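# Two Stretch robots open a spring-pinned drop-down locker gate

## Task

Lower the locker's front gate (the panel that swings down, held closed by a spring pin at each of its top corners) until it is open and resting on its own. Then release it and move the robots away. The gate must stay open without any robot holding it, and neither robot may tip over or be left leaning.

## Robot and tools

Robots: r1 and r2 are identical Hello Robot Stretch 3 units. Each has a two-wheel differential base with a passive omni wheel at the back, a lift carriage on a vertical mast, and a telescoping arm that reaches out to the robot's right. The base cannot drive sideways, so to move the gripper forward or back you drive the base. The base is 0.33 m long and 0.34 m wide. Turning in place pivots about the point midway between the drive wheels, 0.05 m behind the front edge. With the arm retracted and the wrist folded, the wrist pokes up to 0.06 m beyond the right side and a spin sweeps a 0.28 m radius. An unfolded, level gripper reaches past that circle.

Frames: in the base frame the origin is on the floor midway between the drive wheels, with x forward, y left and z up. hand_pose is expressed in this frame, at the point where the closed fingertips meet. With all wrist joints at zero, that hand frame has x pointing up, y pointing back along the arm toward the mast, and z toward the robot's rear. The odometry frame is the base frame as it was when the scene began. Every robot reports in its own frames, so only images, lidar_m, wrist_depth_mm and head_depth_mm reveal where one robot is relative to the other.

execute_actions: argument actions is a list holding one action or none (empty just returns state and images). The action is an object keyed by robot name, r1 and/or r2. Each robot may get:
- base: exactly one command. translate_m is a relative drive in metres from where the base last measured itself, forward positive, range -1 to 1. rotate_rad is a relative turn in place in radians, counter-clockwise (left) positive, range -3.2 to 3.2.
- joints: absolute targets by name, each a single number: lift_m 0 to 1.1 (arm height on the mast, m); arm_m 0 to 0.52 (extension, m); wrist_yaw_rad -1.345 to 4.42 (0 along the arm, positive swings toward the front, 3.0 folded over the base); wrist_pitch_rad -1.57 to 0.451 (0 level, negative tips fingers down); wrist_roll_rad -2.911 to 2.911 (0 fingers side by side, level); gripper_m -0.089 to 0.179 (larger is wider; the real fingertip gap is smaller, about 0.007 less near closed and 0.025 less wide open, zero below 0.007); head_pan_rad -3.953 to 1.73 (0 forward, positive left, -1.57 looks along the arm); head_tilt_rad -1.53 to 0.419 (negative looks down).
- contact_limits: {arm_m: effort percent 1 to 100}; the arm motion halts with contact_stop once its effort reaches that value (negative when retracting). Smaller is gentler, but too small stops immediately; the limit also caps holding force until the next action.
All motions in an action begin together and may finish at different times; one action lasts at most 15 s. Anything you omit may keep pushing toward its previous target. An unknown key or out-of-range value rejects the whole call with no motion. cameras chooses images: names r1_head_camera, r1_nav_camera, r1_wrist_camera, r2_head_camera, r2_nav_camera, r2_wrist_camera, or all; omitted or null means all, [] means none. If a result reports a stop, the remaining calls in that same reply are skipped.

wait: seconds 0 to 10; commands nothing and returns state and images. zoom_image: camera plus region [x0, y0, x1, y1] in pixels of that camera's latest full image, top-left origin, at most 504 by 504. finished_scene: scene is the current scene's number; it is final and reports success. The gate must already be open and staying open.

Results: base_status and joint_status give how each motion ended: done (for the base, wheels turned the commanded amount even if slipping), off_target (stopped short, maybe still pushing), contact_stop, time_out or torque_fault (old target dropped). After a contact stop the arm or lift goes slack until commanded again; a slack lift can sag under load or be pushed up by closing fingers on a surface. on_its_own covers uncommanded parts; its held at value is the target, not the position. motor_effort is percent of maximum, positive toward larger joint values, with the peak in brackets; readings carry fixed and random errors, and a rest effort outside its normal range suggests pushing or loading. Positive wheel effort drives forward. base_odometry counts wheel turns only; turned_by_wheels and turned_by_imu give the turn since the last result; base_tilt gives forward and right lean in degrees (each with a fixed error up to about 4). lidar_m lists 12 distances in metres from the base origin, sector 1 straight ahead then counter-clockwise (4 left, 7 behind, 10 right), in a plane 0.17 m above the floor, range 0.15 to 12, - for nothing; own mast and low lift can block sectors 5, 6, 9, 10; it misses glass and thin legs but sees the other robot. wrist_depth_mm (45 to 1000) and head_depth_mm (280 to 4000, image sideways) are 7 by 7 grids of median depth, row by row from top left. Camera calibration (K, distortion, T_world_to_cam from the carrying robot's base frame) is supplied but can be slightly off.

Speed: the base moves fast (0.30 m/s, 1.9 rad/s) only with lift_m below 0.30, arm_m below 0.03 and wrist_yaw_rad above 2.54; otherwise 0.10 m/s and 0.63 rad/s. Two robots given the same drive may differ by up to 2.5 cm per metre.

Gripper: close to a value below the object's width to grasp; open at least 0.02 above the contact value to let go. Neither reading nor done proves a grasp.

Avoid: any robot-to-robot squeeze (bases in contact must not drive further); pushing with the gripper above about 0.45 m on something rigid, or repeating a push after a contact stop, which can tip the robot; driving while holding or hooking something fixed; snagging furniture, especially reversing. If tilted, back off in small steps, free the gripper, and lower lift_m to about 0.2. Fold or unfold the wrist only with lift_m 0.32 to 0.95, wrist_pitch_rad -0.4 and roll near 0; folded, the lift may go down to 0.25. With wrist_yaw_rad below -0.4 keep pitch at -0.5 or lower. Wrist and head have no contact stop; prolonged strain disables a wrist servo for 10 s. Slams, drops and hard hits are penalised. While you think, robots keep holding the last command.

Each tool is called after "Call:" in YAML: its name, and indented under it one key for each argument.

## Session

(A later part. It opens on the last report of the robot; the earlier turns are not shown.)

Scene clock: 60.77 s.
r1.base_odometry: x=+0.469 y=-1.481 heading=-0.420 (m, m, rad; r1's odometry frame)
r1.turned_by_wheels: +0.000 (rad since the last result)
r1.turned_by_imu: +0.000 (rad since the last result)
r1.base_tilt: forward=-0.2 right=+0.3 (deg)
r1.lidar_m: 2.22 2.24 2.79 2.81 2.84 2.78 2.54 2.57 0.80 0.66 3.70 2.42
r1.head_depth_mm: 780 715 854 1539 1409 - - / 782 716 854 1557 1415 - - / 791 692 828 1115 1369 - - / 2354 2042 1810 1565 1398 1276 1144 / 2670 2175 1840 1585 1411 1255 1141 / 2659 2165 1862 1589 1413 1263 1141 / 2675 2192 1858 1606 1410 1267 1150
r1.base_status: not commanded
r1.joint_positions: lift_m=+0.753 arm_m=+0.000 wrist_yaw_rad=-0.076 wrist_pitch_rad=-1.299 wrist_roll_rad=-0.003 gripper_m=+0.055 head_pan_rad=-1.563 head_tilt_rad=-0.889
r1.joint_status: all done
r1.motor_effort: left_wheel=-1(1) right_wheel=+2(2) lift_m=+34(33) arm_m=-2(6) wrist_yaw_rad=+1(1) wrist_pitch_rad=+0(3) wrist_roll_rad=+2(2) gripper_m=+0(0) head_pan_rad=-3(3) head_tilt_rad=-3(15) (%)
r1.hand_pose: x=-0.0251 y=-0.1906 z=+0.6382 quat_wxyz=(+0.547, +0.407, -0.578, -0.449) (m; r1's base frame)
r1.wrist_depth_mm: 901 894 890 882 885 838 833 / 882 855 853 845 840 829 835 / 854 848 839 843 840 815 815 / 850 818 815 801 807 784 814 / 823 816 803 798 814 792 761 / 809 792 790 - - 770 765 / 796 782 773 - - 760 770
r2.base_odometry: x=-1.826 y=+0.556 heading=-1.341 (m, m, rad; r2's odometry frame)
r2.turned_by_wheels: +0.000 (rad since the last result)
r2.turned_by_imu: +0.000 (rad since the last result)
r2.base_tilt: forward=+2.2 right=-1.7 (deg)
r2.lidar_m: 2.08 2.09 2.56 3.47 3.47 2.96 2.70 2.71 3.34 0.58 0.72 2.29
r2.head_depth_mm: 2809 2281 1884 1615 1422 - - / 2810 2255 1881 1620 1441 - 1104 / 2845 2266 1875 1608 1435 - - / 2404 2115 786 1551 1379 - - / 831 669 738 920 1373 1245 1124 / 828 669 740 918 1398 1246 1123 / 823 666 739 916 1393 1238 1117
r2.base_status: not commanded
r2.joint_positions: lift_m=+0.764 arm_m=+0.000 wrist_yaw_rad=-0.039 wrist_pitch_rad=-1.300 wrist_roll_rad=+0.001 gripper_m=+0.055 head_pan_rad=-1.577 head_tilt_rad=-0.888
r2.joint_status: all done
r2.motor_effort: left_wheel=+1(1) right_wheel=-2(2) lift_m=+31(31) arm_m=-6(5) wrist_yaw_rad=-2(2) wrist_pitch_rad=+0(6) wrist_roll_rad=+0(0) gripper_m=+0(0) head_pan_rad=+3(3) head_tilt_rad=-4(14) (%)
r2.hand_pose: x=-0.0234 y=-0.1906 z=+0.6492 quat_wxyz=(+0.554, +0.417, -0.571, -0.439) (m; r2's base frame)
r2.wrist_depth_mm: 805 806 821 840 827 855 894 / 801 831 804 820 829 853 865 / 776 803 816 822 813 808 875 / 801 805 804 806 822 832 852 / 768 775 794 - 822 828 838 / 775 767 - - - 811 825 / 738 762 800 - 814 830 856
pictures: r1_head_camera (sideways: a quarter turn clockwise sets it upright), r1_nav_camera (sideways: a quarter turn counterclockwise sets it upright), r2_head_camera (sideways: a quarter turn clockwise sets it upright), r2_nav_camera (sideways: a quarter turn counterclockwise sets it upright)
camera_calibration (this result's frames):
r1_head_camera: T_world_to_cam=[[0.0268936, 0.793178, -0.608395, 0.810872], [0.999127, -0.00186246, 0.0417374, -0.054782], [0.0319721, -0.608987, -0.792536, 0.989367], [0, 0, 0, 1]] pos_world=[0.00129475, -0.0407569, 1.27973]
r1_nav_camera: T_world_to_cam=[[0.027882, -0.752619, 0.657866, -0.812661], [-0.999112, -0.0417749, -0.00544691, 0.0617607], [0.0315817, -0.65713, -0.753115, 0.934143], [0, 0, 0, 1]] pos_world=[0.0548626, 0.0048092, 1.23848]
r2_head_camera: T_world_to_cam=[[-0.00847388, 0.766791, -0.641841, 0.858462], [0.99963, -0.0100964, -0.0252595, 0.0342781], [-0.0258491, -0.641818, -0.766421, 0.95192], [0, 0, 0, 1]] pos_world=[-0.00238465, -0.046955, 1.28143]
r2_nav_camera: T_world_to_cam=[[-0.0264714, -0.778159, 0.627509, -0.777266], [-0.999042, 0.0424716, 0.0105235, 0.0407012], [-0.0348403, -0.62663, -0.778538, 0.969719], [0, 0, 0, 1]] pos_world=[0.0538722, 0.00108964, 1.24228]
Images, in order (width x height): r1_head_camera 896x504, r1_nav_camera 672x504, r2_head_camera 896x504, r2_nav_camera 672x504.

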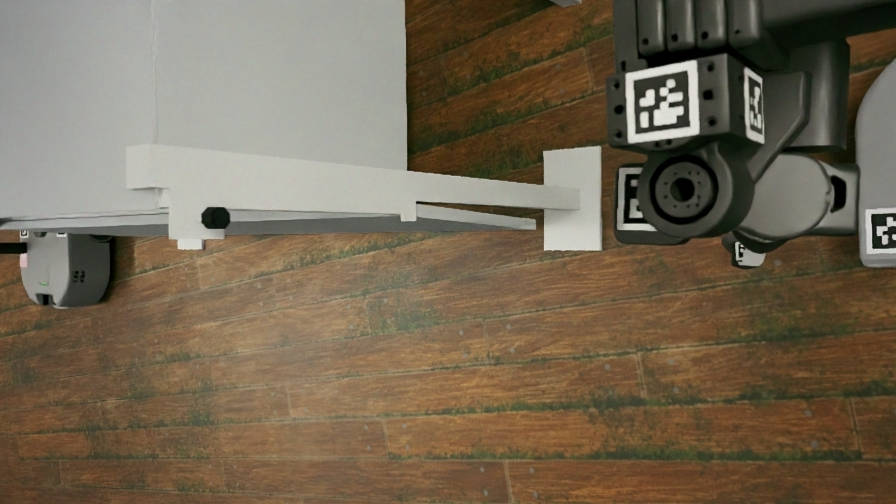

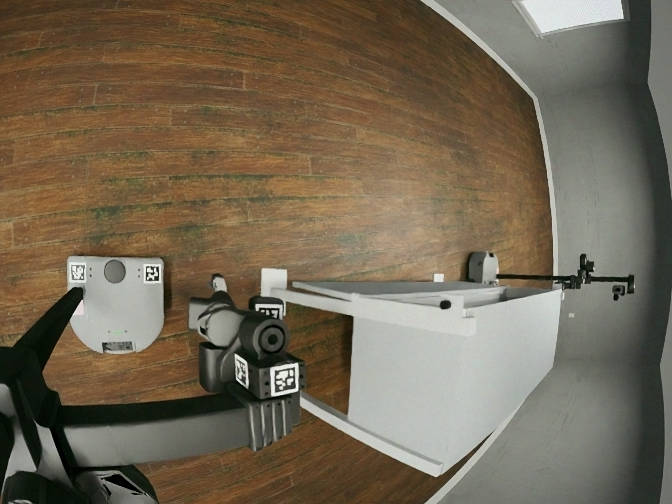

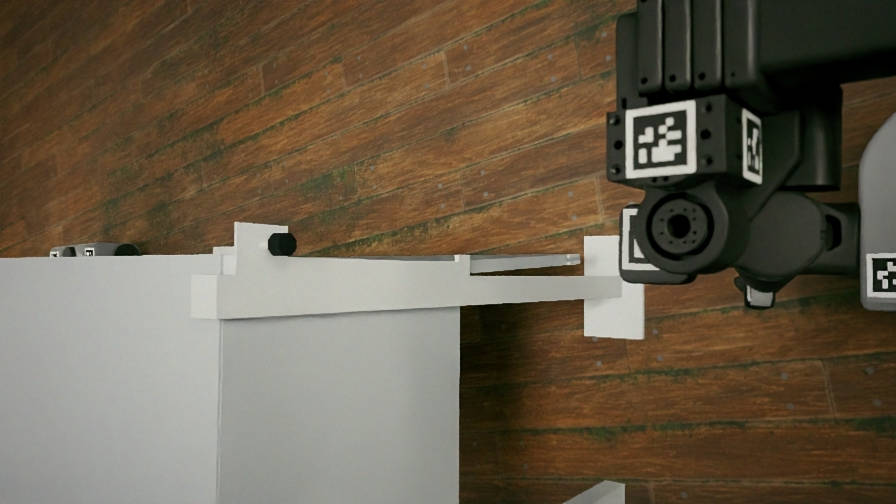

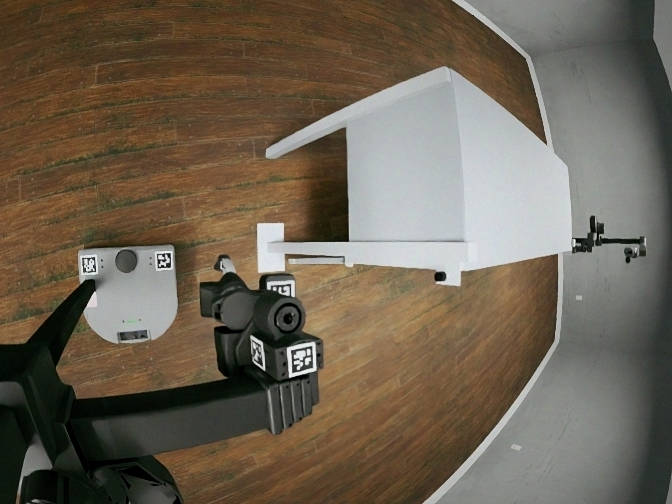

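The gate is hanging open. I'll wait briefly to confirm it has stopped moving.

Call:
wait:
  seconds: 3

Scene clock: 63.97 s.
r1.base_odometry: x=+0.469 y=-1.481 heading=-0.420 (m, m, rad; r1's odometry frame)
r1.turned_by_wheels: +0.000 (rad since the last result)
r1.turned_by_imu: +0.000 (rad since the last result)
r1.base_tilt: forward=-0.2 right=+0.3 (deg)
r1.lidar_m: 2.22 2.24 2.80 2.81 2.83 2.79 2.54 2.56 0.80 0.66 3.67 2.41
r1.head_depth_mm: 779 714 856 1547 1410 - - / 780 716 853 1554 1428 - - / 785 698 831 1116 1358 - - / 2373 2079 1793 1557 1390 1275 1146 / 2635 2152 1808 1581 1390 1262 1140 / 2628 2158 1846 1603 1414 1259 1145 / 2655 2208 1839 1596 1411 1271 1144
r1.base_status: not commanded
r1.joint_positions: lift_m=+0.753 arm_m=+0.000 wrist_yaw_rad=-0.076 wrist_pitch_rad=-1.299 wrist_roll_rad=-0.003 gripper_m=+0.055 head_pan_rad=-1.563 head_tilt_rad=-0.889
r1.joint_status: all done
r1.motor_effort: left_wheel=-1(1) right_wheel=+2(2) lift_m=+33(33) arm_m=-2(6) wrist_yaw_rad=+1(1) wrist_pitch_rad=+0(3) wrist_roll_rad=+2(2) gripper_m=+0(0) head_pan_rad=-2(3) head_tilt_rad=-3(15) (%)
r1.hand_pose: x=-0.0251 y=-0.1906 z=+0.6382 quat_wxyz=(+0.547, +0.407, -0.578, -0.449) (m; r1's base frame)
r1.wrist_depth_mm: 888 883 880 864 855 840 813 / 893 878 863 852 851 840 814 / 873 863 843 855 829 818 816 / 852 820 811 814 814 802 816 / 822 807 814 810 786 790 787 / 802 799 798 - - 786 765 / 787 796 778 - - 759 741
r2.base_odometry: x=-1.826 y=+0.556 heading=-1.341 (m, m, rad; r2's odometry frame)
r2.turned_by_wheels: +0.000 (rad since the last result)
r2.turned_by_imu: +0.000 (rad since the last result)
r2.base_tilt: forward=+2.2 right=-1.6 (deg)
r2.lidar_m: 2.08 2.09 2.57 3.47 3.51 2.98 2.70 2.71 3.33 0.58 0.71 2.30
r2.head_depth_mm: 2808 2276 1896 1620 1423 - - / 2803 2286 1878 1615 1446 - 1101 / 2808 2240 1871 1608 1430 - - / 2395 2113 783 1541 1382 - - / 837 670 737 919 1386 1247 1128 / 827 667 740 917 1393 1244 1119 / 825 666 741 919 1394 1240 1119
r2.base_status: not commanded
r2.joint_positions: lift_m=+0.764 arm_m=+0.000 wrist_yaw_rad=-0.039 wrist_pitch_rad=-1.300 wrist_roll_rad=+0.001 gripper_m=+0.055 head_pan_rad=-1.577 head_tilt_rad=-0.888
r2.joint_status: all done
r2.motor_effort: left_wheel=+1(1) right_wheel=-2(2) lift_m=+31(31) arm_m=-6(5) wrist_yaw_rad=-2(2) wrist_pitch_rad=-1(6) wrist_roll_rad=+0(0) gripper_m=+1(0) head_pan_rad=+3(3) head_tilt_rad=-4(14) (%)
r2.hand_pose: x=-0.0234 y=-0.1906 z=+0.6492 quat_wxyz=(+0.554, +0.417, -0.571, -0.439) (m; r2's base frame)
r2.wrist_depth_mm: 790 818 823 844 820 871 871 / 805 808 822 849 841 851 886 / 788 790 796 837 825 833 853 / 768 804 817 827 817 827 857 / 772 796 808 - 822 808 846 / 772 787 - - - 807 805 / 767 765 787 - 804 798 852
wait: 3.00 s; at rest by 0.07 s
pictures: r1_head_camera (sideways: a quarter turn clockwise sets it upright), r1_nav_camera (sideways: a quarter turn counterclockwise sets it upright), r1_wrist_camera, r2_head_camera (sideways: a quarter turn clockwise sets it upright), r2_nav_camera (sideways: a quarter turn counterclockwise sets it upright), r2_wrist_camera
camera_calibration (this result's frames):
r1_head_camera: T_world_to_cam=[[0.0268937, 0.793178, -0.608396, 0.810872], [0.999127, -0.00186257, 0.0417374, -0.054782], [0.031972, -0.608987, -0.792536, 0.989367], [0, 0, 0, 1]] pos_world=[0.00129474, -0.0407569, 1.27973]
r1_nav_camera: T_world_to_cam=[[0.0278819, -0.752619, 0.657866, -0.812662], [-0.999112, -0.0417748, -0.00544691, 0.0617607], [0.0315816, -0.65713, -0.753115, 0.934143], [0, 0, 0, 1]] pos_world=[0.0548626, 0.00480918, 1.23848]
r1_wrist_camera: T_world_to_cam=[[-0.997941, 0.0641158, -0.00163216, -0.00669565], [0.0639007, 0.99177, -0.110944, 0.30256], [-0.0054945, -0.110819, -0.993825, 0.777951], [0, 0, 0, 1]] pos_world=[-0.0217412, -0.213428, 0.806704]
r2_head_camera: T_world_to_cam=[[-0.00847361, 0.766791, -0.641841, 0.858462], [0.99963, -0.0100968, -0.0252595, 0.0342781], [-0.0258493, -0.641818, -0.766421, 0.95192], [0, 0, 0, 1]] pos_world=[-0.00238467, -0.046955, 1.28143]
r2_nav_camera: T_world_to_cam=[[-0.0264717, -0.778159, 0.627509, -0.777266], [-0.999042, 0.0424719, 0.0105235, 0.0407012], [-0.0348405, -0.62663, -0.778538, 0.969719], [0, 0, 0, 1]] pos_world=[0.0538722, 0.00108962, 1.24228]
r2_wrist_camera: T_world_to_cam=[[-0.996303, 0.0737145, 0.0441219, -0.0438822], [0.0701202, 0.994476, -0.0781102, 0.272616], [-0.049636, -0.0747276, -0.995968, 0.793331], [0, 0, 0, 1]] pos_world=[-0.0234581, -0.208592, 0.813362]
Images, in order (width x height): r1_head_camera 896x504, r1_nav_camera 672x504, r1_wrist_camera 644x364, r2_head_camera 896x504, r2_nav_camera 672x504, r2_wrist_camera 644x364.

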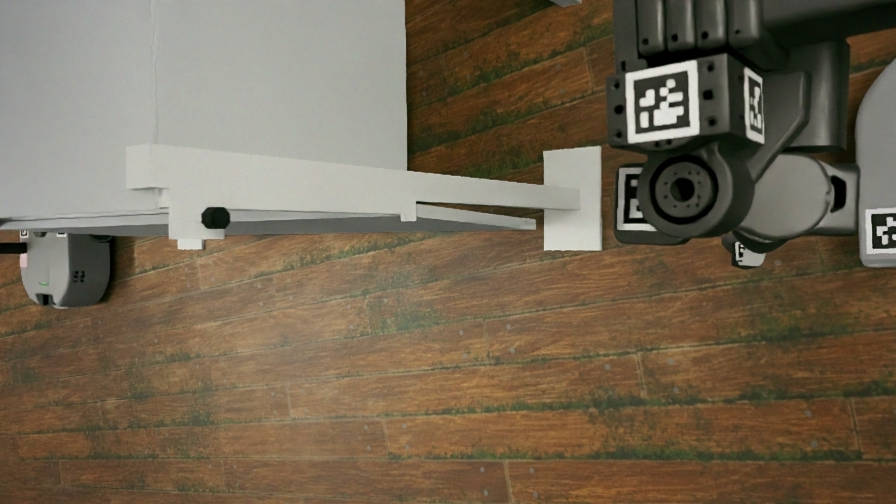

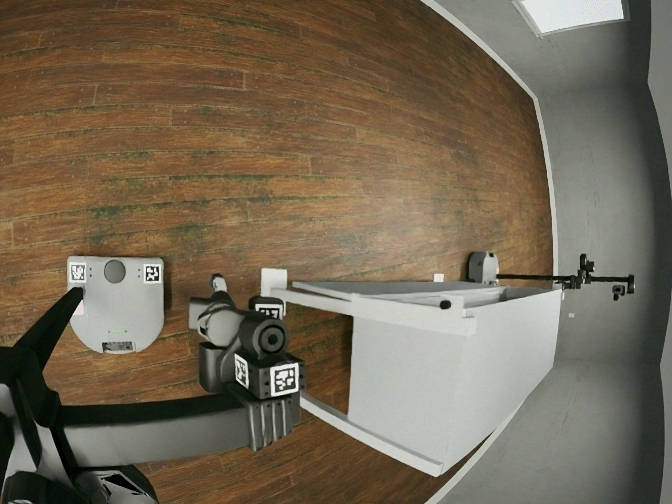

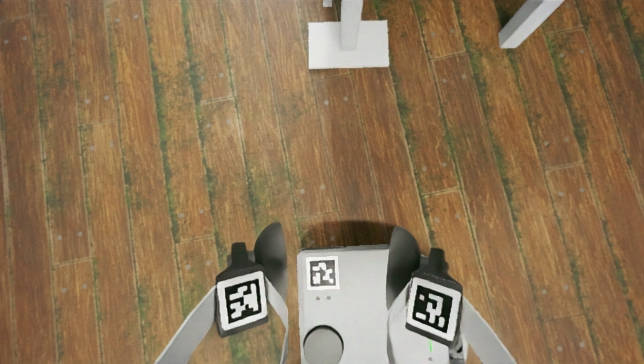

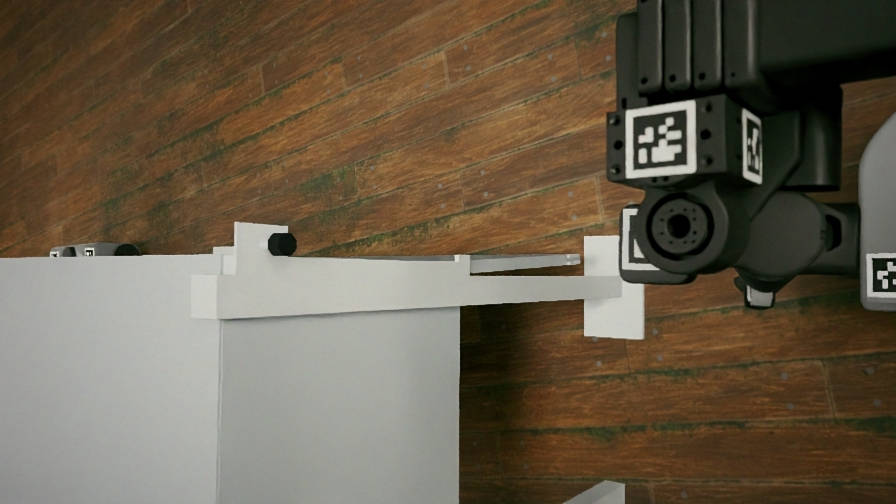

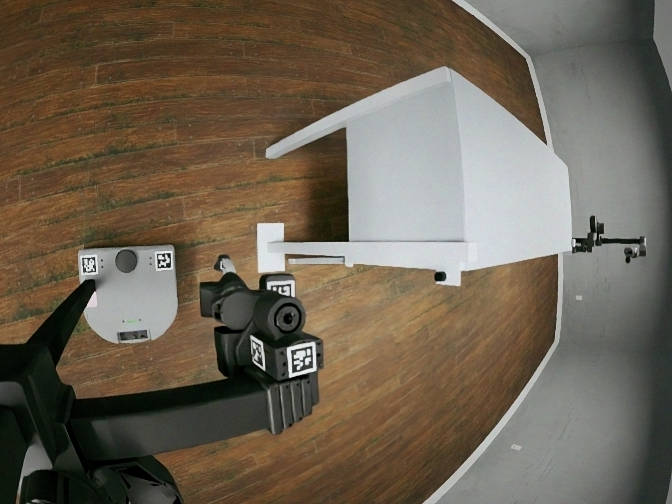

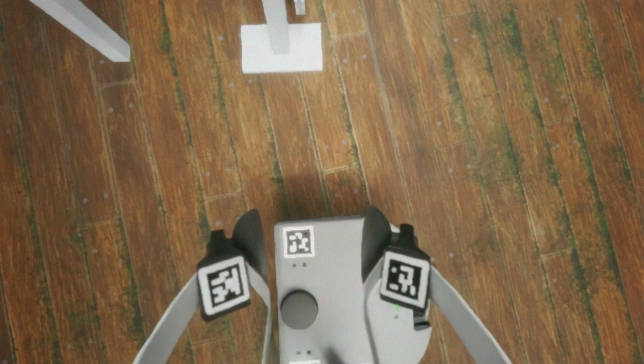

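Call:
finished_scene:
  scene: 2

The scene is finished: the task was done.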